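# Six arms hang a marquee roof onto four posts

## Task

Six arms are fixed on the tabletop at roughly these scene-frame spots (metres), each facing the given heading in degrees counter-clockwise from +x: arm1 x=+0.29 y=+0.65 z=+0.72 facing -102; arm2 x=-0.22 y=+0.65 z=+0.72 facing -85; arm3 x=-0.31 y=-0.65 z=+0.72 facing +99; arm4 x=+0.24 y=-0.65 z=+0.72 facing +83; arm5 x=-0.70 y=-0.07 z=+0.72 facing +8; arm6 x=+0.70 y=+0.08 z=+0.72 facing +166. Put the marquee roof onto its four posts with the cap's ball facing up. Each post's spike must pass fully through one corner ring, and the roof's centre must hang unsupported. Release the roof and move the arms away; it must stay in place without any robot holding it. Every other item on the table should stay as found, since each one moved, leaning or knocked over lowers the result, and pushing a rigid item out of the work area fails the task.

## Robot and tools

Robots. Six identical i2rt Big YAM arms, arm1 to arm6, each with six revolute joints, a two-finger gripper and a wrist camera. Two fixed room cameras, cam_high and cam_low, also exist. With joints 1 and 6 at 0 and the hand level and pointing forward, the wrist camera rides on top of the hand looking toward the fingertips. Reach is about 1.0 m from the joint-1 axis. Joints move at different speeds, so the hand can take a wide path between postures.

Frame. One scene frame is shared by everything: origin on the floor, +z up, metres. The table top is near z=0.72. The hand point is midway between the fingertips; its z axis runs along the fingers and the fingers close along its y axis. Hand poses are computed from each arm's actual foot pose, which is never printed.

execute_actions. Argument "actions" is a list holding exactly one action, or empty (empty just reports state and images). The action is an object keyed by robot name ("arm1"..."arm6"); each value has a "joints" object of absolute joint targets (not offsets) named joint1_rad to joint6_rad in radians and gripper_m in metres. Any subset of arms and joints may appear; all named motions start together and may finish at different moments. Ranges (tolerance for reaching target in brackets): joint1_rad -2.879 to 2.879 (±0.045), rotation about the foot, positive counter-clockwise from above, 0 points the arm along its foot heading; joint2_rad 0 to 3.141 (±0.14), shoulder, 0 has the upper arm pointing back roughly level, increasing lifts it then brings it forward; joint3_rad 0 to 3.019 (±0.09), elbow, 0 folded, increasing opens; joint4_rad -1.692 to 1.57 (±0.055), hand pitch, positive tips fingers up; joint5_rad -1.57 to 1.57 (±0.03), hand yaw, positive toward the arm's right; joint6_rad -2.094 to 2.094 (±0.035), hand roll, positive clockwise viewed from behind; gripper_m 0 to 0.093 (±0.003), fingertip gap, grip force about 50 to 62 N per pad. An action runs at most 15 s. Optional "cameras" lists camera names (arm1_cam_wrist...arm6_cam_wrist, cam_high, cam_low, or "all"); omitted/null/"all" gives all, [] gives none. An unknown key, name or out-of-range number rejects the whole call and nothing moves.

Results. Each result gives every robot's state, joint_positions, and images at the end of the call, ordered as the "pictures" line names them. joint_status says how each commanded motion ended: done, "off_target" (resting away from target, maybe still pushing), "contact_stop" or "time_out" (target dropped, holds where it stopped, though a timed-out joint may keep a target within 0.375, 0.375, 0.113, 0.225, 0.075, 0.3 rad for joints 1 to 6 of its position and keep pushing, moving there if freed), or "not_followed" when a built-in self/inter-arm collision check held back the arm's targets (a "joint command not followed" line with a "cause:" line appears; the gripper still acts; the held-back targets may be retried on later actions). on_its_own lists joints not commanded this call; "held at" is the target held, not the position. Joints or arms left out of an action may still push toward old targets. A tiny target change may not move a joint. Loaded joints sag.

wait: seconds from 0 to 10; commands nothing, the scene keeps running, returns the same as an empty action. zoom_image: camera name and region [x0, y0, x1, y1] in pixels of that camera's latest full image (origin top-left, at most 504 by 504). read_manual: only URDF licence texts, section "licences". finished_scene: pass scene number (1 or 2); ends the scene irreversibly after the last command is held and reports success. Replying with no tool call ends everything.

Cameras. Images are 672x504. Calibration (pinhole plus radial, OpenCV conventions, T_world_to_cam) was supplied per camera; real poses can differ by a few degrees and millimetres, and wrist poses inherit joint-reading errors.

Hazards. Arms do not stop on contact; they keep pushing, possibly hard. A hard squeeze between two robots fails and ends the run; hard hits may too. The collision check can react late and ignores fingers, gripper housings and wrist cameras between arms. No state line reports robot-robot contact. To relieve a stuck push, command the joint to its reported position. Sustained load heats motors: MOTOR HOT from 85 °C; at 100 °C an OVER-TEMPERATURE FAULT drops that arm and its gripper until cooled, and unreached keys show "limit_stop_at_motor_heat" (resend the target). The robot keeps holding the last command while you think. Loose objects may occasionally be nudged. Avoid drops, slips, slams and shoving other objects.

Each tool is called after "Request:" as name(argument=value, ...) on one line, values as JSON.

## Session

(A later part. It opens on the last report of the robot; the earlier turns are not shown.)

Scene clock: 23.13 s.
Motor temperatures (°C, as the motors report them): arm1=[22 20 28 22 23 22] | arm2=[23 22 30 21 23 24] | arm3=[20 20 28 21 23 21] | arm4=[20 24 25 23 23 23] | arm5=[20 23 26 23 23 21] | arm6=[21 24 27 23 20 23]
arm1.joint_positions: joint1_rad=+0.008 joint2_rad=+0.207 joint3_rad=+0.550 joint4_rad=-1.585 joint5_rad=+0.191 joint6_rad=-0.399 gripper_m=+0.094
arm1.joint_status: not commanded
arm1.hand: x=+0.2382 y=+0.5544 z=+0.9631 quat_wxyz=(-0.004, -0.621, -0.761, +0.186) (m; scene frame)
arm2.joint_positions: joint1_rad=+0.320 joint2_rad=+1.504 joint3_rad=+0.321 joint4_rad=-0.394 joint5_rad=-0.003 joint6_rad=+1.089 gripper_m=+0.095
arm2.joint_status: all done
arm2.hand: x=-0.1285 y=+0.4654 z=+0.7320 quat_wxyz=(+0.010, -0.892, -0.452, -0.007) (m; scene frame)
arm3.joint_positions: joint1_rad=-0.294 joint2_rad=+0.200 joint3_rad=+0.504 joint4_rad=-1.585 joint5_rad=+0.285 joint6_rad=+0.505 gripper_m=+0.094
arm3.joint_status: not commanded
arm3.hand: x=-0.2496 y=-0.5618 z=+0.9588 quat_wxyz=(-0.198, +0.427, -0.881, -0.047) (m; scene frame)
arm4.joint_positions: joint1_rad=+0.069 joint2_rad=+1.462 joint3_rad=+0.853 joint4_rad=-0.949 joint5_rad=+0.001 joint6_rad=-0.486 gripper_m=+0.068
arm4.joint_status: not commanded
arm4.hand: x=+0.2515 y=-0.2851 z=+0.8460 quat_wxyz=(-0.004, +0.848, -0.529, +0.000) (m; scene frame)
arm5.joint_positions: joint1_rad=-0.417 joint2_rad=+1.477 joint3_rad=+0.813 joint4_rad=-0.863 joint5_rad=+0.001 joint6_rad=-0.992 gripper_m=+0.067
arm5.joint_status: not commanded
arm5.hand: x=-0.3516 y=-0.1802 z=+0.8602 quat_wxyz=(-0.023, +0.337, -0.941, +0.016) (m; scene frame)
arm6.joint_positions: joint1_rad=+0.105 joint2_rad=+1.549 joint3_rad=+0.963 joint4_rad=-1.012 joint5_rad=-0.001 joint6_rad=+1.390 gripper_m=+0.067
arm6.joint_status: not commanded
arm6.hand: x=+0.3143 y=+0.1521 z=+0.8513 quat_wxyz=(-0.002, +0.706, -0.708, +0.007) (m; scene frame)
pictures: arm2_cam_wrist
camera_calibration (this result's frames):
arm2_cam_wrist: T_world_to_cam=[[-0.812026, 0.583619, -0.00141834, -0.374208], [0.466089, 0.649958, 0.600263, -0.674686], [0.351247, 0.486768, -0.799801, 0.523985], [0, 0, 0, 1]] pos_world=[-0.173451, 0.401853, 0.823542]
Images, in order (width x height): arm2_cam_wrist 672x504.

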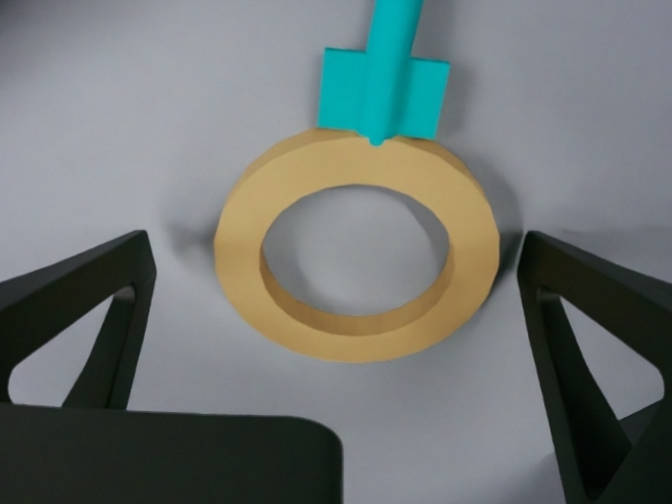

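Request:
execute_actions(actions=[{"arm2":{"joints":{"joint2_rad":1.55,"gripper_m":0.05}}}], cameras=["arm2_cam_wrist"])

Request:
execute_actions(actions=[{"arm2":{"joints":{"joint1_rad":-0.2,"joint2_rad":1.135,"joint3_rad":1.18,"joint4_rad":-1.6,"joint6_rad":-1.2}},"arm4":{"joints":{"joint2_rad":1.075,"joint3_rad":1.108,"joint4_rad":-1.606,"joint6_rad":-1.2}},"arm5":{"joints":{"joint1_rad":-0.5,"joint2_rad":1.325,"joint3_rad":1.245,"joint4_rad":-1.498,"joint6_rad":-1.3}},"arm6":{"joints":{"joint2_rad":1.222,"joint3_rad":1.265,"joint4_rad":-1.587}}}], cameras=["arm2_cam_wrist","cam_high","cam_low"])

Scene clock: 27.23 s.
Motor temperatures (°C, as the motors report them): arm1=[22 20 29 22 23 22] | arm2=[23 22 29 21 23 24] | arm3=[20 20 28 21 23 21] | arm4=[20 24 25 23 23 23] | arm5=[20 23 26 23 23 21] | arm6=[21 24 27 23 20 23]
arm1.joint_positions: joint1_rad=+0.008 joint2_rad=+0.207 joint3_rad=+0.550 joint4_rad=-1.585 joint5_rad=+0.191 joint6_rad=-0.399 gripper_m=+0.094
arm1.joint_status: not commanded
arm1.hand: x=+0.2382 y=+0.5544 z=+0.9631 quat_wxyz=(-0.004, -0.621, -0.761, +0.186) (m; scene frame)
arm2.joint_positions: joint1_rad=+0.320 joint2_rad=+1.515 joint3_rad=+0.323 joint4_rad=-0.393 joint5_rad=-0.003 joint6_rad=+1.089 gripper_m=+0.068
arm2.joint_status: gripper_m off_target (ended at +0.068, target +0.050); the others done
arm2.hand: x=-0.1291 y=+0.4664 z=+0.7302 quat_wxyz=(+0.014, -0.892, -0.451, -0.007) (m; scene frame)
arm3.joint_positions: joint1_rad=-0.294 joint2_rad=+0.200 joint3_rad=+0.504 joint4_rad=-1.585 joint5_rad=+0.285 joint6_rad=+0.505 gripper_m=+0.094
arm3.joint_status: not commanded
arm3.hand: x=-0.2496 y=-0.5618 z=+0.9588 quat_wxyz=(-0.198, +0.427, -0.881, -0.047) (m; scene frame)
arm4.joint_positions: joint1_rad=+0.069 joint2_rad=+1.462 joint3_rad=+0.853 joint4_rad=-0.949 joint5_rad=+0.001 joint6_rad=-0.486 gripper_m=+0.068
arm4.joint_status: not commanded
arm4.hand: x=+0.2515 y=-0.2851 z=+0.8460 quat_wxyz=(-0.004, +0.848, -0.529, +0.000) (m; scene frame)
arm5.joint_positions: joint1_rad=-0.417 joint2_rad=+1.477 joint3_rad=+0.813 joint4_rad=-0.863 joint5_rad=+0.001 joint6_rad=-0.992 gripper_m=+0.067
arm5.joint_status: not commanded
arm5.hand: x=-0.3516 y=-0.1802 z=+0.8602 quat_wxyz=(-0.023, +0.337, -0.941, +0.016) (m; scene frame)
arm6.joint_positions: joint1_rad=+0.105 joint2_rad=+1.549 joint3_rad=+0.963 joint4_rad=-1.012 joint5_rad=-0.001 joint6_rad=+1.390 gripper_m=+0.067
arm6.joint_status: not commanded
arm6.hand: x=+0.3143 y=+0.1521 z=+0.8513 quat_wxyz=(-0.002, +0.706, -0.708, +0.007) (m; scene frame)
pictures: arm2_cam_wrist
camera_calibration (this result's frames):
arm2_cam_wrist: T_world_to_cam=[[-0.81163, 0.58414, 0.00617412, -0.38094], [0.468954, 0.645211, 0.603145, -0.673533], [0.348337, 0.492426, -0.797607, 0.517669], [0, 0, 0, 1]] pos_world=[-0.17365, 0.40218, 0.821487]
Images, in order (width x height): arm2_cam_wrist 672x504.

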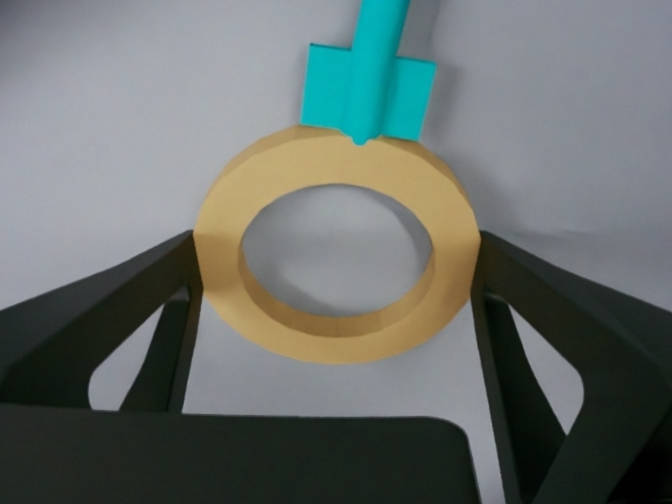

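Scene clock: 29.70 s.
Motor temperatures (°C, as the motors report them): arm1=[22 20 29 22 23 22] | arm2=[23 22 29 21 23 24] | arm3=[20 20 28 21 23 21] | arm4=[20 24 26 23 23 23] | arm5=[20 23 27 23 23 21] | arm6=[21 24 27 23 20 23]
arm1.joint_positions: joint1_rad=+0.008 joint2_rad=+0.207 joint3_rad=+0.550 joint4_rad=-1.585 joint5_rad=+0.191 joint6_rad=-0.399 gripper_m=+0.094
arm1.joint_status: not commanded
arm1.hand: x=+0.2382 y=+0.5544 z=+0.9631 quat_wxyz=(-0.004, -0.621, -0.761, +0.186) (m; scene frame)
arm2.joint_positions: joint1_rad=-0.194 joint2_rad=+1.127 joint3_rad=+1.133 joint4_rad=-1.588 joint5_rad=-0.003 joint6_rad=-1.187 gripper_m=+0.068
arm2.joint_status: all done
arm2.hand: x=-0.2386 y=+0.3463 z=+1.0746 quat_wxyz=(-0.001, -0.219, -0.976, -0.014) (m; scene frame)
arm3.joint_positions: joint1_rad=-0.294 joint2_rad=+0.200 joint3_rad=+0.504 joint4_rad=-1.585 joint5_rad=+0.285 joint6_rad=+0.505 gripper_m=+0.094
arm3.joint_status: not commanded
arm3.hand: x=-0.2496 y=-0.5618 z=+0.9588 quat_wxyz=(-0.198, +0.427, -0.881, -0.047) (m; scene frame)
arm4.joint_positions: joint1_rad=+0.069 joint2_rad=+1.070 joint3_rad=+1.095 joint4_rad=-1.589 joint5_rad=+0.001 joint6_rad=-1.185 gripper_m=+0.068
arm4.joint_status: all done
arm4.hand: x=+0.2483 y=-0.3655 z=+1.0554 quat_wxyz=(+0.000, +0.978, -0.207, +0.002) (m; scene frame)
arm5.joint_positions: joint1_rad=-0.498 joint2_rad=+1.311 joint3_rad=+1.212 joint4_rad=-1.481 joint5_rad=+0.001 joint6_rad=-1.293 gripper_m=+0.067
arm5.joint_status: all done
arm5.hand: x=-0.3619 y=-0.2087 z=+1.0577 quat_wxyz=(-0.002, +0.438, -0.899, +0.000) (m; scene frame)
arm6.joint_positions: joint1_rad=+0.105 joint2_rad=+1.224 joint3_rad=+1.252 joint4_rad=-1.578 joint5_rad=-0.001 joint6_rad=+1.392 gripper_m=+0.067
arm6.joint_status: all done
arm6.hand: x=+0.3658 y=+0.1431 z=+1.0716 quat_wxyz=(+0.011, +0.705, -0.709, -0.013) (m; scene frame)
pictures: arm2_cam_wrist, cam_high, cam_low
camera_calibration (this result's frames):
arm2_cam_wrist: T_world_to_cam=[[-0.417967, -0.90762, -0.0391126, 0.257384], [-0.745198, 0.317909, 0.586186, -0.910504], [-0.5196, 0.274153, -0.809232, 0.770599], [0, 0, 0, 1]] pos_world=[-0.170524, 0.311802, 1.16738]
Images, in order (width x height): arm2_cam_wrist 672x504, cam_high 672x504, cam_low 672x504.

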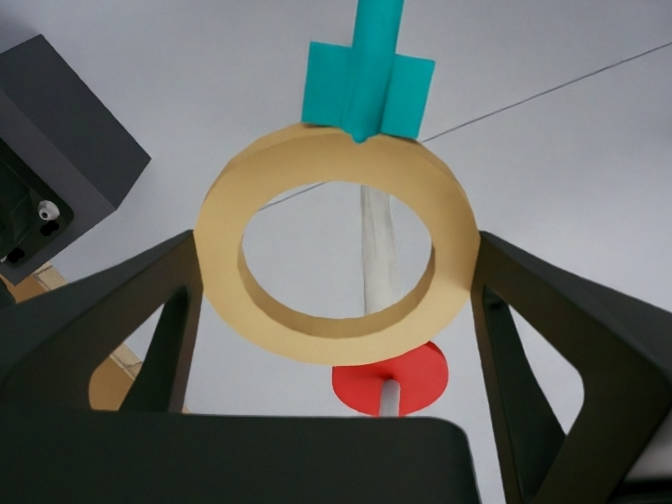

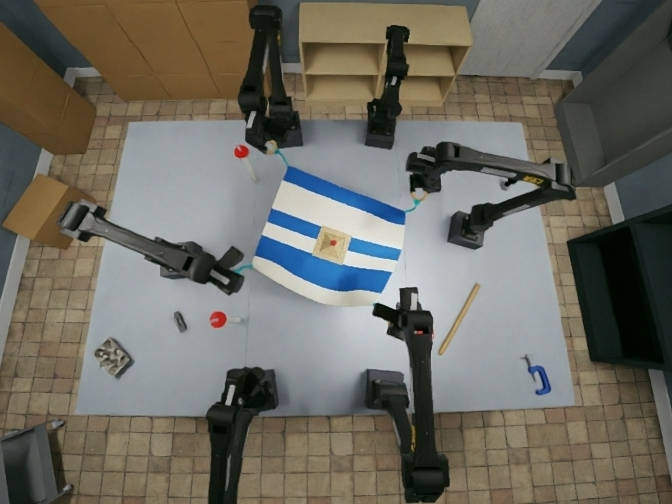

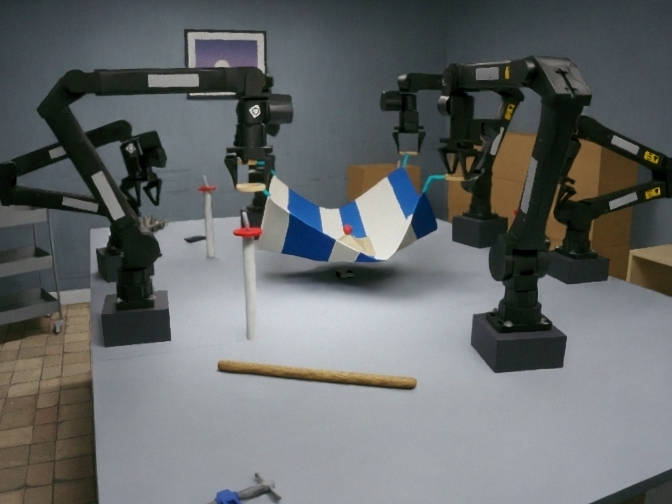

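Request:
execute_actions(actions=[{"arm2":{"joints":{"joint1_rad":-0.715,"joint6_rad":-1.5,"joint4_rad":-1.55}},"arm4":{"joints":{"joint1_rad":-0.47,"joint6_rad":-1.4}},"arm5":{"joints":{"joint1_rad":-0.94,"joint6_rad":-1.49}},"arm6":{"joints":{"joint1_rad":-0.475,"joint6_rad":1.65}}}], cameras=["arm2_cam_wrist","arm4_cam_wrist","arm5_cam_wrist","arm6_cam_wrist","cam_low"])

Scene clock: 31.93 s.
Motor temperatures (°C, as the motors report them): arm1=[22 20 29 22 23 22] | arm2=[23 22 30 21 23 24] | arm3=[20 20 28 21 23 21] | arm4=[20 23 26 23 23 23] | arm5=[20 23 28 23 23 21] | arm6=[21 24 28 23 20 23]
arm1.joint_positions: joint1_rad=+0.008 joint2_rad=+0.207 joint3_rad=+0.550 joint4_rad=-1.585 joint5_rad=+0.191 joint6_rad=-0.399 gripper_m=+0.094
arm1.joint_status: not commanded
arm1.hand: x=+0.2382 y=+0.5544 z=+0.9631 quat_wxyz=(-0.004, -0.621, -0.761, +0.186) (m; scene frame)
arm2.joint_positions: joint1_rad=-0.697 joint2_rad=+1.127 joint3_rad=+1.133 joint4_rad=-1.556 joint5_rad=-0.012 joint6_rad=-1.487 gripper_m=+0.068
arm2.joint_status: all done
arm2.hand: x=-0.3834 y=+0.3845 z=+1.0747 quat_wxyz=(-0.002, -0.317, -0.948, +0.003) (m; scene frame)
arm3.joint_positions: joint1_rad=-0.294 joint2_rad=+0.200 joint3_rad=+0.504 joint4_rad=-1.585 joint5_rad=+0.285 joint6_rad=+0.505 gripper_m=+0.094
arm3.joint_status: not commanded
arm3.hand: x=-0.2496 y=-0.5618 z=+0.9588 quat_wxyz=(-0.198, +0.427, -0.881, -0.047) (m; scene frame)
arm4.joint_positions: joint1_rad=-0.450 joint2_rad=+1.070 joint3_rad=+1.095 joint4_rad=-1.589 joint5_rad=-0.015 joint6_rad=-1.387 gripper_m=+0.068
arm4.joint_status: all done
arm4.hand: x=+0.3850 y=-0.4059 z=+1.0562 quat_wxyz=(-0.002, +0.934, -0.358, -0.004) (m; scene frame)
arm5.joint_positions: joint1_rad=-0.931 joint2_rad=+1.311 joint3_rad=+1.212 joint4_rad=-1.481 joint5_rad=-0.016 joint6_rad=-1.481 gripper_m=+0.067
arm5.joint_status: all done
arm5.hand: x=-0.4492 y=-0.3366 z=+1.0567 quat_wxyz=(-0.011, +0.326, -0.945, -0.005) (m; scene frame)
arm6.joint_positions: joint1_rad=-0.454 joint2_rad=+1.224 joint3_rad=+1.252 joint4_rad=-1.578 joint5_rad=-0.013 joint6_rad=+1.635 gripper_m=+0.067
arm6.joint_status: all done
arm6.hand: x=+0.4491 y=+0.3112 z=+1.0705 quat_wxyz=(+0.017, +0.373, -0.928, -0.009) (m; scene frame)
pictures: arm2_cam_wrist, arm4_cam_wrist, arm5_cam_wrist, arm6_cam_wrist, cam_low
camera_calibration (this result's frames):
arm2_cam_wrist: T_world_to_cam=[[-0.592833, -0.805291, -0.00745463, 0.0910822], [-0.659996, 0.480525, 0.577496, -1.05117], [-0.46147, 0.347278, -0.81636, 0.686803], [0, 0, 0, 1]] pos_world=[-0.322835, 0.339951, 1.16841]
arm4_cam_wrist: T_world_to_cam=[[0.662966, 0.748637, 0.00431424, 0.0424662], [0.605151, -0.539274, 0.585641, -1.06654], [0.44076, -0.385649, -0.810559, 0.654057], [0, 0, 0, 1]] pos_world=[0.328983, -0.354713, 1.15458]
arm5_cam_wrist: T_world_to_cam=[[0.604689, -0.796384, -0.0110991, 0.0131316], [-0.655834, -0.505781, 0.560416, -1.05015], [-0.45192, -0.331599, -0.828137, 0.681286], [0, 0, 0, 1]] pos_world=[-0.388779, -0.294775, 1.15287]
arm6_cam_wrist: T_world_to_cam=[[0.692107, -0.721309, -0.0264656, -0.0600214], [-0.565492, -0.564655, 0.601152, -0.210097], [-0.44856, -0.401095, -0.798697, 1.30794], [0, 0, 0, 1]] pos_world=[0.509422, 0.362681, 1.16936]
Images, in order (width x height): arm2_cam_wrist 672x504, arm4_cam_wrist 672x504, arm5_cam_wrist 672x504, arm6_cam_wrist 672x504, cam_low 672x504.

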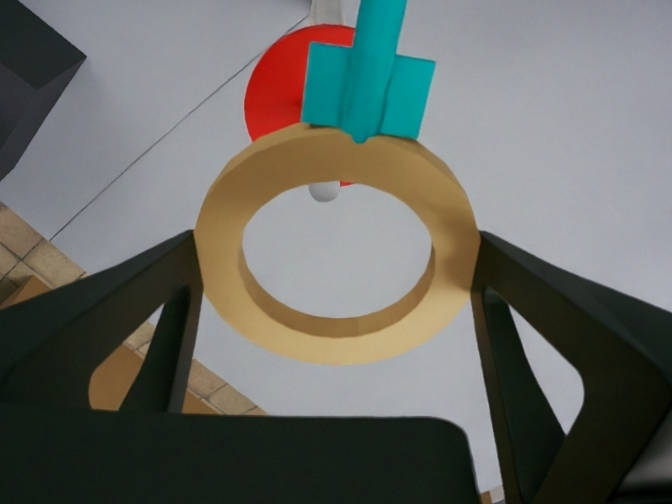

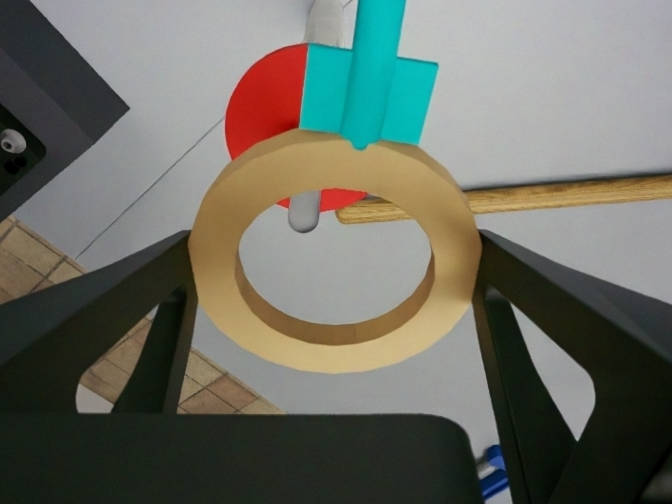

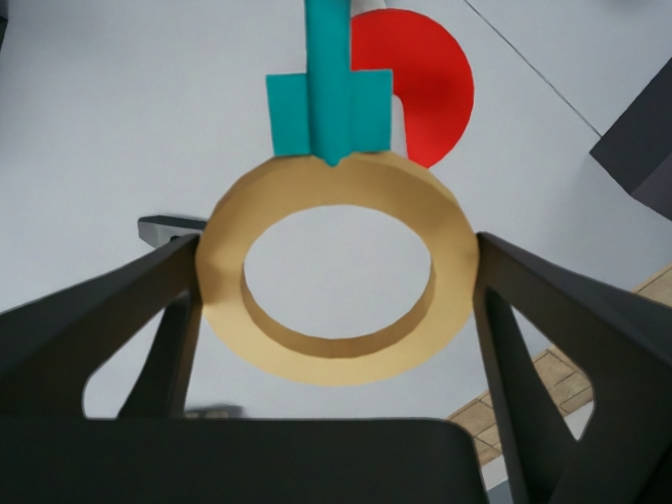

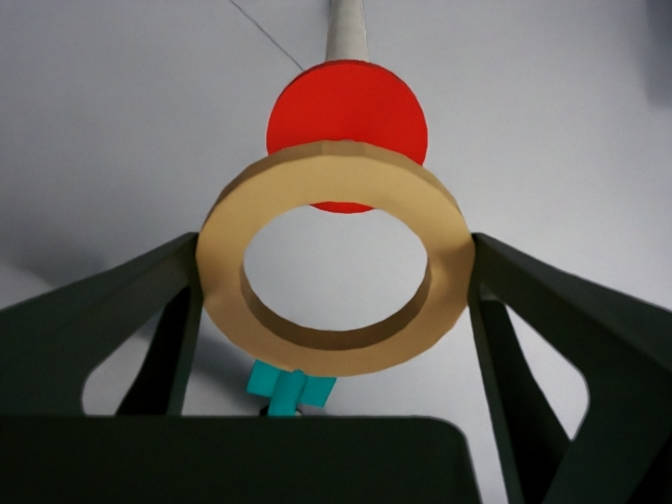

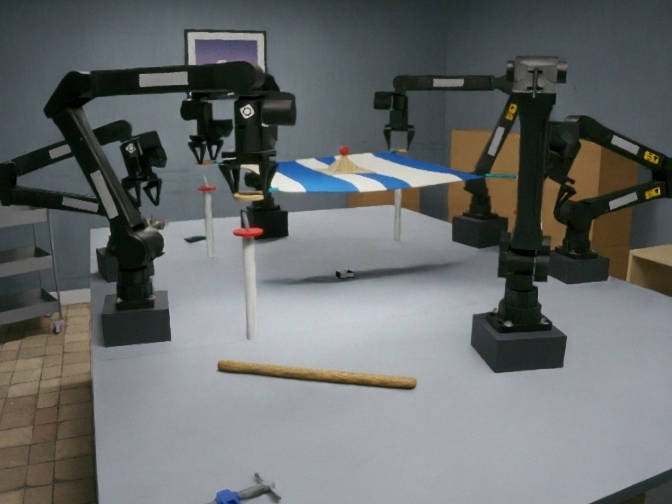

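Request:
execute_actions(actions=[{"arm2":{"joints":{"joint3_rad":1.015,"joint4_rad":-1.43}},"arm4":{"joints":{"joint1_rad":-0.495,"joint3_rad":1.01,"joint4_rad":-1.525}},"arm5":{"joints":{"joint2_rad":1.385,"joint3_rad":1.175,"joint4_rad":-1.36}},"arm6":{"joints":{"joint3_rad":1.15,"joint4_rad":-1.47}}}], cameras=["arm2_cam_wrist","arm4_cam_wrist","arm5_cam_wrist","arm6_cam_wrist"])

Scene clock: 34.77 s.
Motor temperatures (°C, as the motors report them): arm1=[22 20 29 22 23 22] | arm2=[23 22 31 21 23 24] | arm3=[20 20 28 21 23 21] | arm4=[20 23 26 23 23 23] | arm5=[20 23 29 23 23 21] | arm6=[21 24 28 23 20 23]
arm1.joint_positions: joint1_rad=+0.008 joint2_rad=+0.207 joint3_rad=+0.550 joint4_rad=-1.585 joint5_rad=+0.191 joint6_rad=-0.399 gripper_m=+0.094
arm1.joint_status: not commanded
arm1.hand: x=+0.2382 y=+0.5544 z=+0.9631 quat_wxyz=(-0.004, -0.621, -0.761, +0.186) (m; scene frame)
arm2.joint_positions: joint1_rad=-0.697 joint2_rad=+1.129 joint3_rad=+1.005 joint4_rad=-1.434 joint5_rad=-0.015 joint6_rad=-1.488 gripper_m=+0.068
arm2.joint_status: all done
arm2.hand: x=-0.3807 y=+0.3884 z=+1.0252 quat_wxyz=(-0.005, -0.317, -0.948, -0.001) (m; scene frame)
arm3.joint_positions: joint1_rad=-0.294 joint2_rad=+0.200 joint3_rad=+0.504 joint4_rad=-1.585 joint5_rad=+0.285 joint6_rad=+0.505 gripper_m=+0.094
arm3.joint_status: not commanded
arm3.hand: x=-0.2496 y=-0.5618 z=+0.9588 quat_wxyz=(-0.198, +0.427, -0.881, -0.047) (m; scene frame)
arm4.joint_positions: joint1_rad=-0.470 joint2_rad=+1.070 joint3_rad=+1.020 joint4_rad=-1.534 joint5_rad=-0.015 joint6_rad=-1.388 gripper_m=+0.068
arm4.joint_status: all done
arm4.hand: x=+0.3871 y=-0.4131 z=+1.0279 quat_wxyz=(+0.007, +0.930, -0.367, -0.006) (m; scene frame)
arm5.joint_positions: joint1_rad=-0.931 joint2_rad=+1.374 joint3_rad=+1.184 joint4_rad=-1.378 joint5_rad=-0.016 joint6_rad=-1.484 gripper_m=+0.067
arm5.joint_status: all done
arm5.hand: x=-0.4336 y=-0.3529 z=+1.0238 quat_wxyz=(-0.014, +0.327, -0.945, +0.000) (m; scene frame)
arm6.joint_positions: joint1_rad=-0.454 joint2_rad=+1.223 joint3_rad=+1.143 joint4_rad=-1.476 joint5_rad=-0.013 joint6_rad=+1.636 gripper_m=+0.067
arm6.joint_status: all done
arm6.hand: x=+0.4505 y=+0.3094 z=+1.0290 quat_wxyz=(+0.015, +0.373, -0.928, -0.006) (m; scene frame)
pictures: arm2_cam_wrist, arm4_cam_wrist, arm5_cam_wrist, arm6_cam_wrist
camera_calibration (this result's frames):
arm2_cam_wrist: T_world_to_cam=[[-0.592172, -0.805652, -0.0160402, 0.104731], [-0.664402, 0.476894, 0.575449, -1.0208], [-0.455962, 0.351422, -0.81768, 0.648104], [0, 0, 0, 1]] pos_world=[-0.320691, 0.343431, 1.11904]
arm4_cam_wrist: T_world_to_cam=[[0.677167, 0.735698, -0.0139491, 0.0545316], [0.600523, -0.541593, 0.58826, -1.057], [0.425227, -0.406727, -0.808552, 0.622606], [0, 0, 0, 1]] pos_world=[0.333076, -0.359351, 1.12596]
arm5_cam_wrist: T_world_to_cam=[[0.606774, -0.794873, 0.00148872, -0.0211105], [-0.659382, -0.502298, 0.559385, -1.02894], [-0.443893, -0.340402, -0.828906, 0.656874], [0, 0, 0, 1]] pos_world=[-0.374075, -0.310014, 1.12009]
arm6_cam_wrist: T_world_to_cam=[[0.691971, -0.721627, -0.0207479, -0.0690798], [-0.568211, -0.562137, 0.600948, -0.184775], [-0.445324, -0.404049, -0.799019, 1.27454], [0, 0, 0, 1]] pos_world=[0.510394, 0.361259, 1.12799]
Images, in order (width x height): arm2_cam_wrist 672x504, arm4_cam_wrist 672x504, arm5_cam_wrist 672x504, arm6_cam_wrist 672x504.

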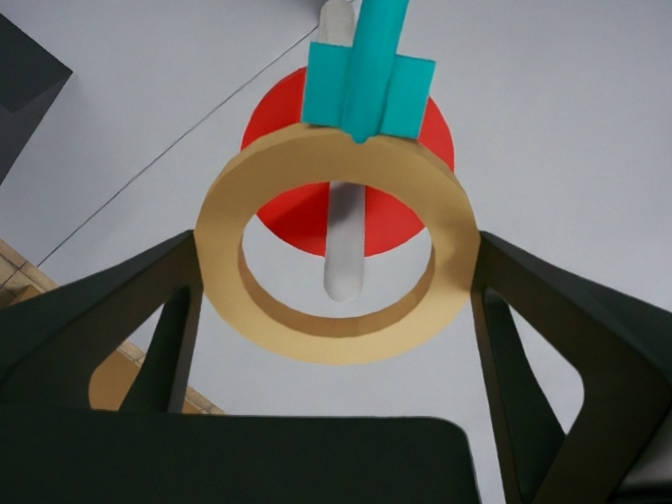

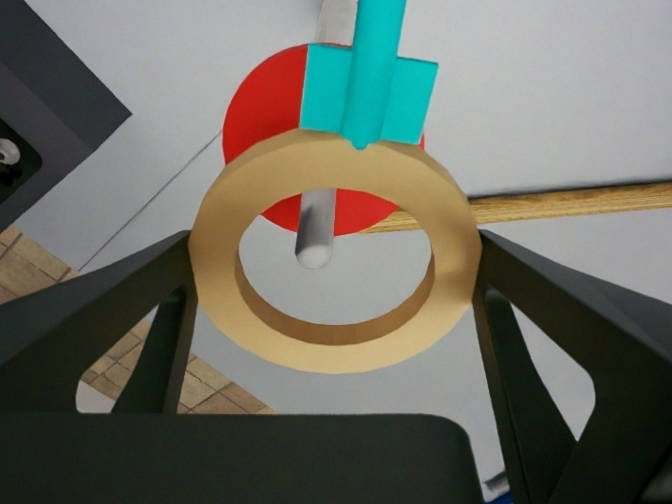

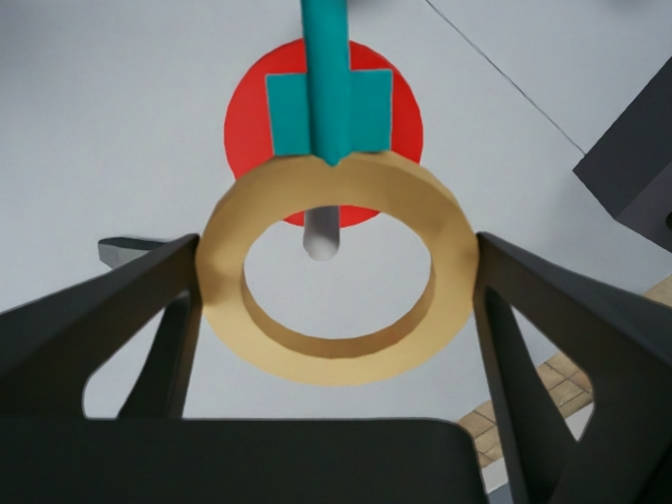

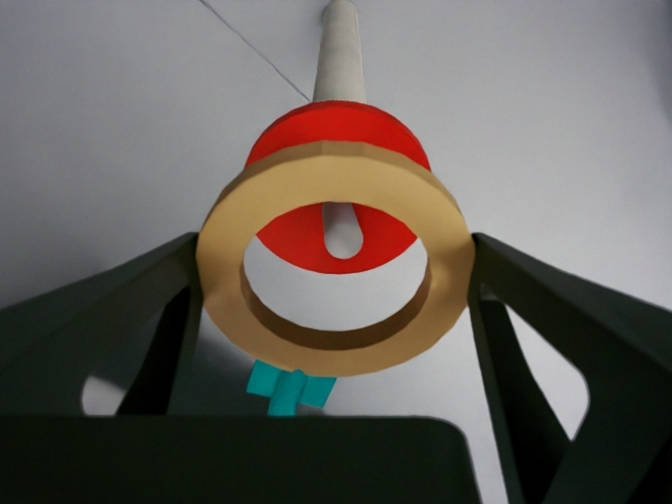

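Request:
execute_actions(actions=[{"arm2":{"joints":{"joint3_rad":0.92,"joint4_rad":-1.31}},"arm4":{"joints":{"joint3_rad":0.90,"joint4_rad":-1.405}},"arm5":{"joints":{"joint1_rad":-0.915,"joint3_rad":1.045,"joint4_rad":-1.205}},"arm6":{"joints":{"joint3_rad":1.05,"joint4_rad":-1.355}}}], cameras=["arm2_cam_wrist","arm4_cam_wrist","arm5_cam_wrist","arm6_cam_wrist"])

Scene clock: 36.80 s.
Motor temperatures (°C, as the motors report them): arm1=[22 20 29 22 23 22] | arm2=[23 22 31 21 23 24] | arm3=[20 20 29 21 23 21] | arm4=[20 23 27 23 23 23] | arm5=[20 23 28 23 23 21] | arm6=[21 23 28 23 20 23]
arm1.joint_positions: joint1_rad=+0.008 joint2_rad=+0.207 joint3_rad=+0.550 joint4_rad=-1.585 joint5_rad=+0.191 joint6_rad=-0.399 gripper_m=+0.094
arm1.joint_status: not commanded
arm1.hand: x=+0.2382 y=+0.5544 z=+0.9631 quat_wxyz=(-0.004, -0.621, -0.761, +0.186) (m; scene frame)
arm2.joint_positions: joint1_rad=-0.697 joint2_rad=+1.127 joint3_rad=+0.924 joint4_rad=-1.328 joint5_rad=-0.016 joint6_rad=-1.488 gripper_m=+0.068
arm2.joint_status: all done
arm2.hand: x=-0.3810 y=+0.3880 z=+0.9956 quat_wxyz=(-0.002, -0.316, -0.949, +0.013) (m; scene frame)
arm3.joint_positions: joint1_rad=-0.294 joint2_rad=+0.200 joint3_rad=+0.504 joint4_rad=-1.585 joint5_rad=+0.285 joint6_rad=+0.505 gripper_m=+0.094
arm3.joint_status: not commanded
arm3.hand: x=-0.2496 y=-0.5618 z=+0.9588 quat_wxyz=(-0.198, +0.427, -0.881, -0.047) (m; scene frame)
arm4.joint_positions: joint1_rad=-0.470 joint2_rad=+1.070 joint3_rad=+0.911 joint4_rad=-1.413 joint5_rad=-0.016 joint6_rad=-1.388 gripper_m=+0.068
arm4.joint_status: all done
arm4.hand: x=+0.3863 y=-0.4148 z=+0.9862 quat_wxyz=(+0.002, +0.930, -0.367, -0.005) (m; scene frame)
arm5.joint_positions: joint1_rad=-0.906 joint2_rad=+1.374 joint3_rad=+1.055 joint4_rad=-1.223 joint5_rad=-0.016 joint6_rad=-1.484 gripper_m=+0.067
arm5.joint_status: all done
arm5.hand: x=-0.4306 y=-0.3418 z=+0.9760 quat_wxyz=(-0.019, +0.339, -0.941, +0.012) (m; scene frame)
arm6.joint_positions: joint1_rad=-0.454 joint2_rad=+1.223 joint3_rad=+1.044 joint4_rad=-1.362 joint5_rad=-0.013 joint6_rad=+1.636 gripper_m=+0.067
arm6.joint_status: all done
arm6.hand: x=+0.4510 y=+0.3084 z=+0.9914 quat_wxyz=(+0.019, +0.372, -0.928, -0.013) (m; scene frame)
pictures: arm2_cam_wrist, arm4_cam_wrist, arm5_cam_wrist, arm6_cam_wrist
camera_calibration (this result's frames):
arm2_cam_wrist: T_world_to_cam=[[-0.591762, -0.806028, 0.0116825, 0.0764445], [-0.656519, 0.490306, 0.573221, -1.00377], [-0.46776, 0.331541, -0.819317, 0.628782], [0, 0, 0, 1]] pos_world=[-0.319638, 0.345303, 1.08966]
arm4_cam_wrist: T_world_to_cam=[[0.676884, 0.736082, -0.00349422, 0.0457449], [0.597575, -0.546732, 0.586505, -1.03214], [0.429805, -0.399084, -0.809938, 0.591296], [0, 0, 0, 1]] pos_world=[0.331673, -0.361997, 1.08443]
arm5_cam_wrist: T_world_to_cam=[[0.625589, -0.779694, 0.0267469, -0.0254074], [-0.65689, -0.507943, 0.557216, -0.993408], [-0.420872, -0.366158, -0.829937, 0.624467], [0, 0, 0, 1]] pos_world=[-0.373845, -0.295751, 1.07249]
arm6_cam_wrist: T_world_to_cam=[[0.691298, -0.721712, -0.035198, -0.0562184], [-0.562079, -0.567726, 0.601461, -0.163955], [-0.454064, -0.396005, -0.798127, 1.2449], [0, 0, 0, 1]] pos_world=[0.51197, 0.35933, 1.09022]
Images, in order (width x height): arm2_cam_wrist 672x504, arm4_cam_wrist 672x504, arm5_cam_wrist 672x504, arm6_cam_wrist 672x504.

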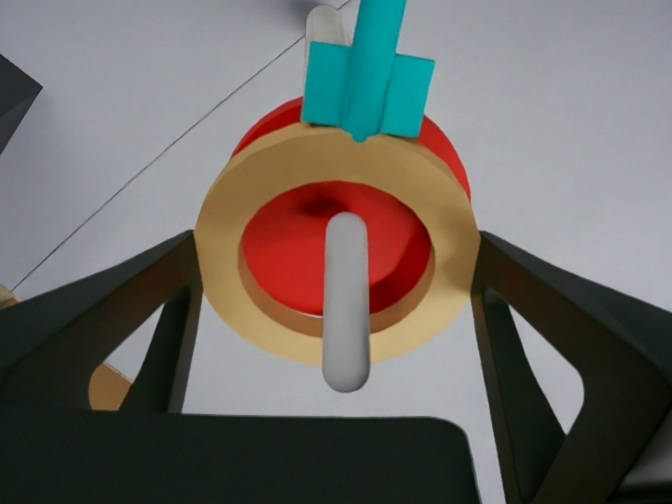

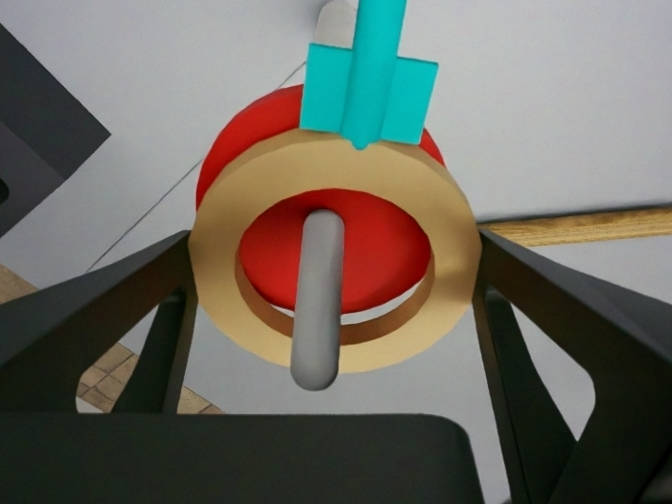

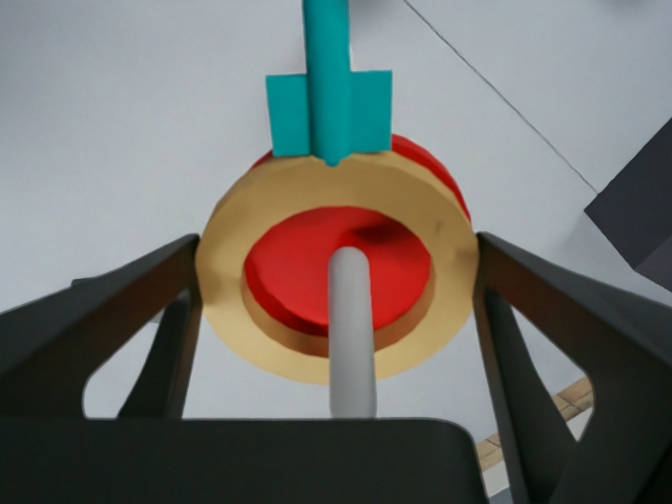

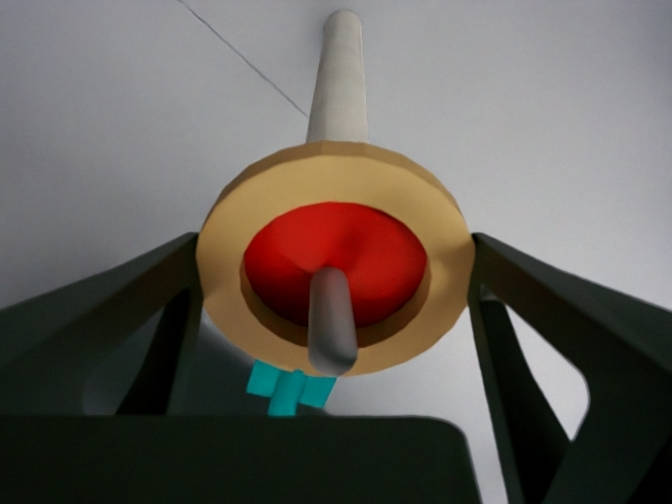

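Request:
execute_actions(actions=[{"arm2":{"joints":{"joint1_rad":-0.65,"joint3_rad":0.93}},"arm4":{"joints":{"joint1_rad":-0.415,"joint3_rad":0.885}},"arm5":{"joints":{"joint1_rad":-0.885,"joint3_rad":1.035}},"arm6":{"joints":{"joint1_rad":-0.405,"joint3_rad":1.03}}}], cameras=[])

Request:
execute_actions(actions=[{"arm2":{"joints":{"gripper_m":0.093}},"arm4":{"joints":{"gripper_m":0.093}},"arm5":{"joints":{"gripper_m":0.093}},"arm6":{"joints":{"gripper_m":0.093}}}], cameras=["arm2_cam_wrist","arm4_cam_wrist","arm5_cam_wrist","arm6_cam_wrist"])

Request:
execute_actions(actions=[{"arm2":{"joints":{"joint2_rad":0.5,"joint3_rad":1.05}},"arm4":{"joints":{"joint2_rad":0.45,"joint3_rad":1.0}},"arm5":{"joints":{"joint2_rad":0.7}},"arm6":{"joints":{"joint2_rad":0.55,"joint3_rad":1.12}}}], cameras=["cam_high","cam_low"])

Scene clock: 38.97 s.
Motor temperatures (°C, as the motors report them): arm1=[22 20 29 22 23 22] | arm2=[23 22 31 21 23 24] | arm3=[20 20 29 21 23 21] | arm4=[20 23 27 23 23 23] | arm5=[20 23 28 23 23 21] | arm6=[21 23 28 23 20 23]
arm1.joint_positions: joint1_rad=+0.008 joint2_rad=+0.207 joint3_rad=+0.550 joint4_rad=-1.585 joint5_rad=+0.191 joint6_rad=-0.399 gripper_m=+0.094
arm1.joint_status: not commanded
arm1.hand: x=+0.2382 y=+0.5544 z=+0.9631 quat_wxyz=(-0.004, -0.621, -0.761, +0.186) (m; scene frame)
arm2.joint_positions: joint1_rad=-0.657 joint2_rad=+1.127 joint3_rad=+0.924 joint4_rad=-1.323 joint5_rad=-0.006 joint6_rad=-1.492 gripper_m=+0.068
arm2.joint_status: all done
arm2.hand: x=-0.3727 y=+0.3817 z=+0.9956 quat_wxyz=(+0.003, -0.296, -0.955, +0.014) (m; scene frame)
arm3.joint_positions: joint1_rad=-0.294 joint2_rad=+0.200 joint3_rad=+0.504 joint4_rad=-1.585 joint5_rad=+0.285 joint6_rad=+0.505 gripper_m=+0.094
arm3.joint_status: not commanded
arm3.hand: x=-0.2496 y=-0.5618 z=+0.9588 quat_wxyz=(-0.198, +0.427, -0.881, -0.047) (m; scene frame)
arm4.joint_positions: joint1_rad=-0.415 joint2_rad=+1.070 joint3_rad=+0.903 joint4_rad=-1.413 joint5_rad=-0.012 joint6_rad=-1.388 gripper_m=+0.068
arm4.joint_status: all done
arm4.hand: x=+0.3727 y=-0.4094 z=+0.9834 quat_wxyz=(+0.006, +0.940, -0.342, -0.004) (m; scene frame)
arm5.joint_positions: joint1_rad=-0.883 joint2_rad=+1.374 joint3_rad=+1.055 joint4_rad=-1.223 joint5_rad=-0.013 joint6_rad=-1.484 gripper_m=+0.067
arm5.joint_status: all done
arm5.hand: x=-0.4248 y=-0.3359 z=+0.9761 quat_wxyz=(-0.018, +0.349, -0.937, +0.012) (m; scene frame)
arm6.joint_positions: joint1_rad=-0.407 joint2_rad=+1.223 joint3_rad=+1.041 joint4_rad=-1.361 joint5_rad=-0.007 joint6_rad=+1.638 gripper_m=+0.067
arm6.joint_status: all done
arm6.hand: x=+0.4417 y=+0.2967 z=+0.9905 quat_wxyz=(+0.016, +0.393, -0.919, -0.013) (m; scene frame)
pictures: none
No camera images: the call's "cameras" was empty. Leave "cameras" out to get every camera's image.

Scene clock: 39.57 s.
Motor temperatures (°C, as the motors report them): arm1=[22 20 30 22 23 22] | arm2=[23 22 31 21 23 24] | arm3=[20 20 29 21 23 21] | arm4=[20 23 27 23 23 23] | arm5=[20 23 28 23 23 21] | arm6=[21 23 28 23 20 23]
arm1.joint_positions: joint1_rad=+0.008 joint2_rad=+0.207 joint3_rad=+0.550 joint4_rad=-1.585 joint5_rad=+0.191 joint6_rad=-0.399 gripper_m=+0.094
arm1.joint_status: not commanded
arm1.hand: x=+0.2382 y=+0.5544 z=+0.9631 quat_wxyz=(-0.004, -0.621, -0.761, +0.186) (m; scene frame)
arm2.joint_positions: joint1_rad=-0.657 joint2_rad=+1.127 joint3_rad=+0.922 joint4_rad=-1.322 joint5_rad=-0.004 joint6_rad=-1.492 gripper_m=+0.093
arm2.joint_status: all done
arm2.hand: x=-0.3728 y=+0.3822 z=+0.9947 quat_wxyz=(+0.003, -0.296, -0.955, +0.013) (m; scene frame)
arm3.joint_positions: joint1_rad=-0.294 joint2_rad=+0.200 joint3_rad=+0.504 joint4_rad=-1.585 joint5_rad=+0.285 joint6_rad=+0.505 gripper_m=+0.094
arm3.joint_status: not commanded
arm3.hand: x=-0.2496 y=-0.5618 z=+0.9588 quat_wxyz=(-0.198, +0.427, -0.881, -0.047) (m; scene frame)
arm4.joint_positions: joint1_rad=-0.415 joint2_rad=+1.070 joint3_rad=+0.903 joint4_rad=-1.413 joint5_rad=-0.003 joint6_rad=-1.388 gripper_m=+0.093
arm4.joint_status: all done
arm4.hand: x=+0.3741 y=-0.4102 z=+0.9834 quat_wxyz=(+0.007, +0.940, -0.342, +0.001) (m; scene frame)
arm5.joint_positions: joint1_rad=-0.883 joint2_rad=+1.374 joint3_rad=+1.052 joint4_rad=-1.223 joint5_rad=-0.005 joint6_rad=-1.484 gripper_m=+0.093
arm5.joint_status: all done
arm5.hand: x=-0.4265 y=-0.3362 z=+0.9751 quat_wxyz=(-0.013, +0.349, -0.937, +0.013) (m; scene frame)
arm6.joint_positions: joint1_rad=-0.407 joint2_rad=+1.223 joint3_rad=+1.032 joint4_rad=-1.361 joint5_rad=-0.003 joint6_rad=+1.641 gripper_m=+0.093
arm6.joint_status: all done
arm6.hand: x=+0.4444 y=+0.2953 z=+0.9868 quat_wxyz=(+0.012, +0.392, -0.920, -0.010) (m; scene frame)
pictures: arm2_cam_wrist, arm4_cam_wrist, arm5_cam_wrist, arm6_cam_wrist
camera_calibration (this result's frames):
arm2_cam_wrist: T_world_to_cam=[[-0.556563, -0.830657, 0.0156783, 0.0951866], [-0.670517, 0.460247, 0.581876, -0.997387], [-0.490555, 0.313338, -0.813127, 0.626129], [0, 0, 0, 1]] pos_world=[-0.308637, 0.341922, 1.08799]
arm4_cam_wrist: T_world_to_cam=[[0.635438, 0.772102, -0.00877758, 0.0860457], [0.62237, -0.505414, 0.597672, -1.02395], [0.457028, -0.385246, -0.801692, 0.583505], [0, 0, 0, 1]] pos_world=[0.31592, -0.359161, 1.08053]
arm5_cam_wrist: T_world_to_cam=[[0.643228, -0.765252, 0.0254488, -0.00997415], [-0.63974, -0.518873, 0.567013, -0.993282], [-0.420703, -0.380999, -0.823316, 0.616047], [0, 0, 0, 1]] pos_world=[-0.369854, -0.288307, 1.07066]
arm6_cam_wrist: T_world_to_cam=[[0.721522, -0.691947, -0.024816, -0.0937511], [-0.546679, -0.591308, 0.592873, -0.16375], [-0.42491, -0.414204, -0.804914, 1.23219], [0, 0, 0, 1]] pos_world=[0.501694, 0.34868, 1.08656]
Images, in order (width x height): arm2_cam_wrist 672x504, arm4_cam_wrist 672x504, arm5_cam_wrist 672x504, arm6_cam_wrist 672x504.

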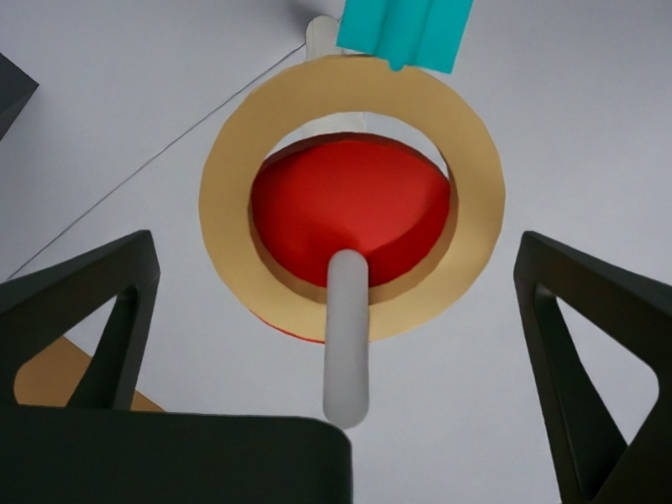

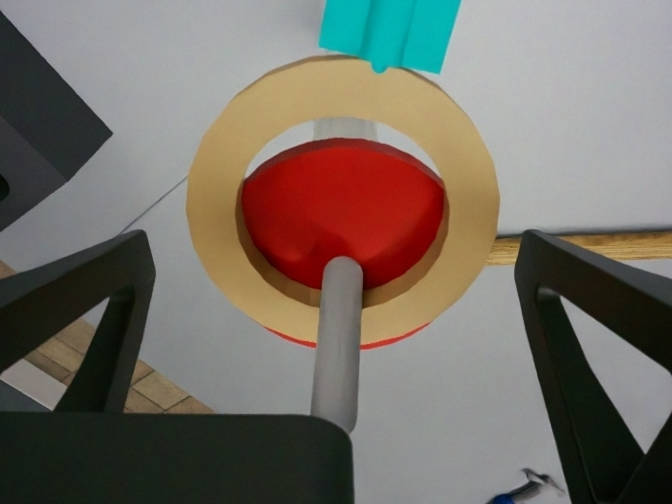

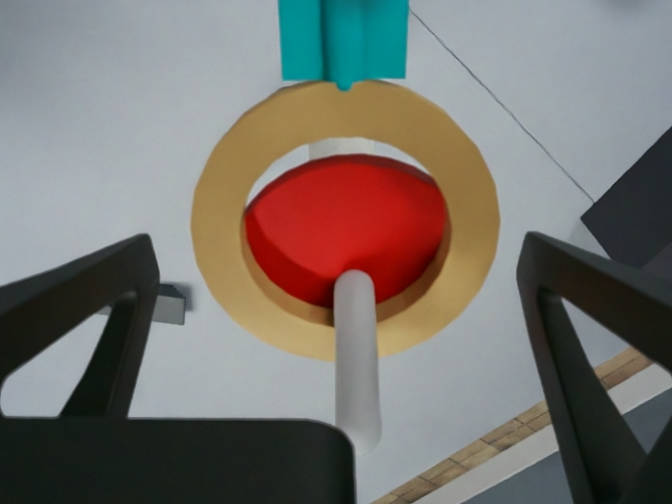

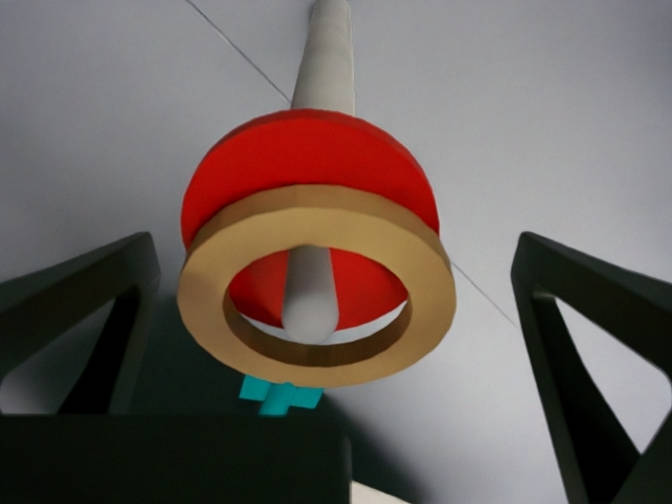

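Scene clock: 40.93 s.
Motor temperatures (°C, as the motors report them): arm1=[22 20 30 22 23 22] | arm2=[23 22 31 21 23 24] | arm3=[20 20 29 21 23 21] | arm4=[20 23 27 23 23 23] | arm5=[20 23 28 23 23 21] | arm6=[21 23 28 23 20 23]
arm1.joint_positions: joint1_rad=+0.008 joint2_rad=+0.207 joint3_rad=+0.550 joint4_rad=-1.585 joint5_rad=+0.191 joint6_rad=-0.399 gripper_m=+0.094
arm1.joint_status: not commanded
arm1.hand: x=+0.2382 y=+0.5544 z=+0.9631 quat_wxyz=(-0.004, -0.621, -0.761, +0.186) (m; scene frame)
arm2.joint_positions: joint1_rad=-0.657 joint2_rad=+0.496 joint3_rad=+1.024 joint4_rad=-1.317 joint5_rad=-0.004 joint6_rad=-1.492 gripper_m=+0.093
arm2.joint_status: all done
arm2.hand: x=-0.3331 y=+0.4491 z=+1.2059 quat_wxyz=(+0.083, -0.273, -0.887, +0.364) (m; scene frame)
arm3.joint_positions: joint1_rad=-0.294 joint2_rad=+0.200 joint3_rad=+0.504 joint4_rad=-1.585 joint5_rad=+0.285 joint6_rad=+0.505 gripper_m=+0.094
arm3.joint_status: not commanded
arm3.hand: x=-0.2496 y=-0.5618 z=+0.9588 quat_wxyz=(-0.198, +0.427, -0.881, -0.047) (m; scene frame)
arm4.joint_positions: joint1_rad=-0.415 joint2_rad=+0.445 joint3_rad=+0.961 joint4_rad=-1.413 joint5_rad=-0.003 joint6_rad=-1.388 gripper_m=+0.093
arm4.joint_status: all done
arm4.hand: x=+0.3346 y=-0.4781 z=+1.1488 quat_wxyz=(-0.324, +0.888, -0.321, +0.056) (m; scene frame)
arm5.joint_positions: joint1_rad=-0.883 joint2_rad=+0.692 joint3_rad=+1.042 joint4_rad=-1.220 joint5_rad=-0.005 joint6_rad=-1.484 gripper_m=+0.093
arm5.joint_status: all done
arm5.hand: x=-0.4951 y=-0.2720 z=+1.1929 quat_wxyz=(-0.154, +0.327, -0.879, +0.311) (m; scene frame)
arm6.joint_positions: joint1_rad=-0.407 joint2_rad=+0.543 joint3_rad=+1.088 joint4_rad=-1.360 joint5_rad=-0.003 joint6_rad=+1.641 gripper_m=+0.093
arm6.joint_status: all done
arm6.hand: x=+0.5304 y=+0.2261 z=+1.1982 quat_wxyz=(+0.175, +0.362, -0.854, -0.330) (m; scene frame)
pictures: cam_high, cam_low
Images, in order (width x height): cam_high 672x504, cam_low 672x504.

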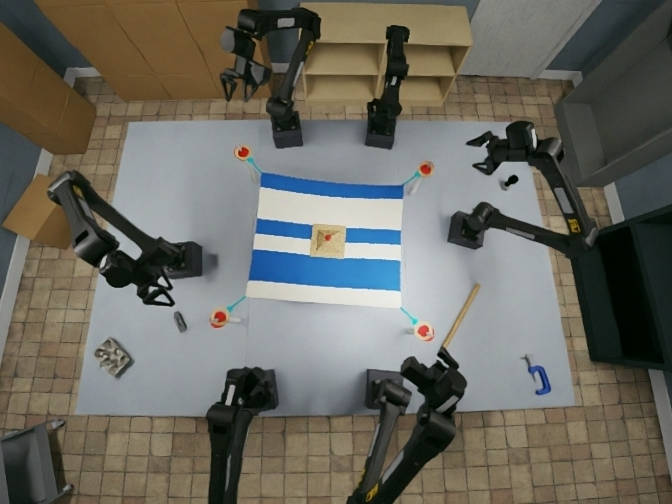

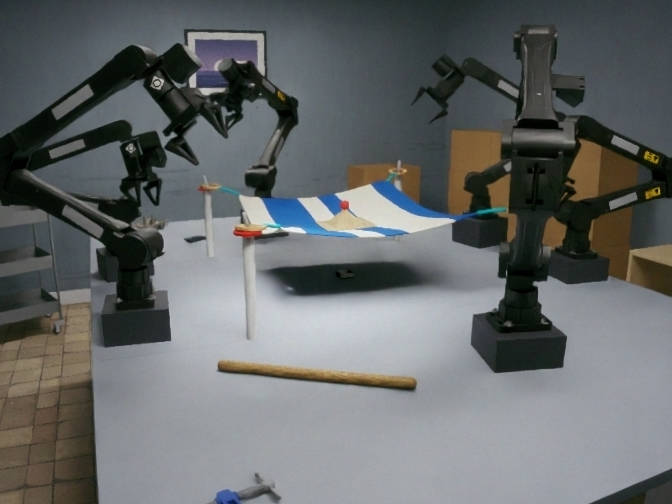

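Request:
finished_scene(scene=2)

The scene is finished: the task was done.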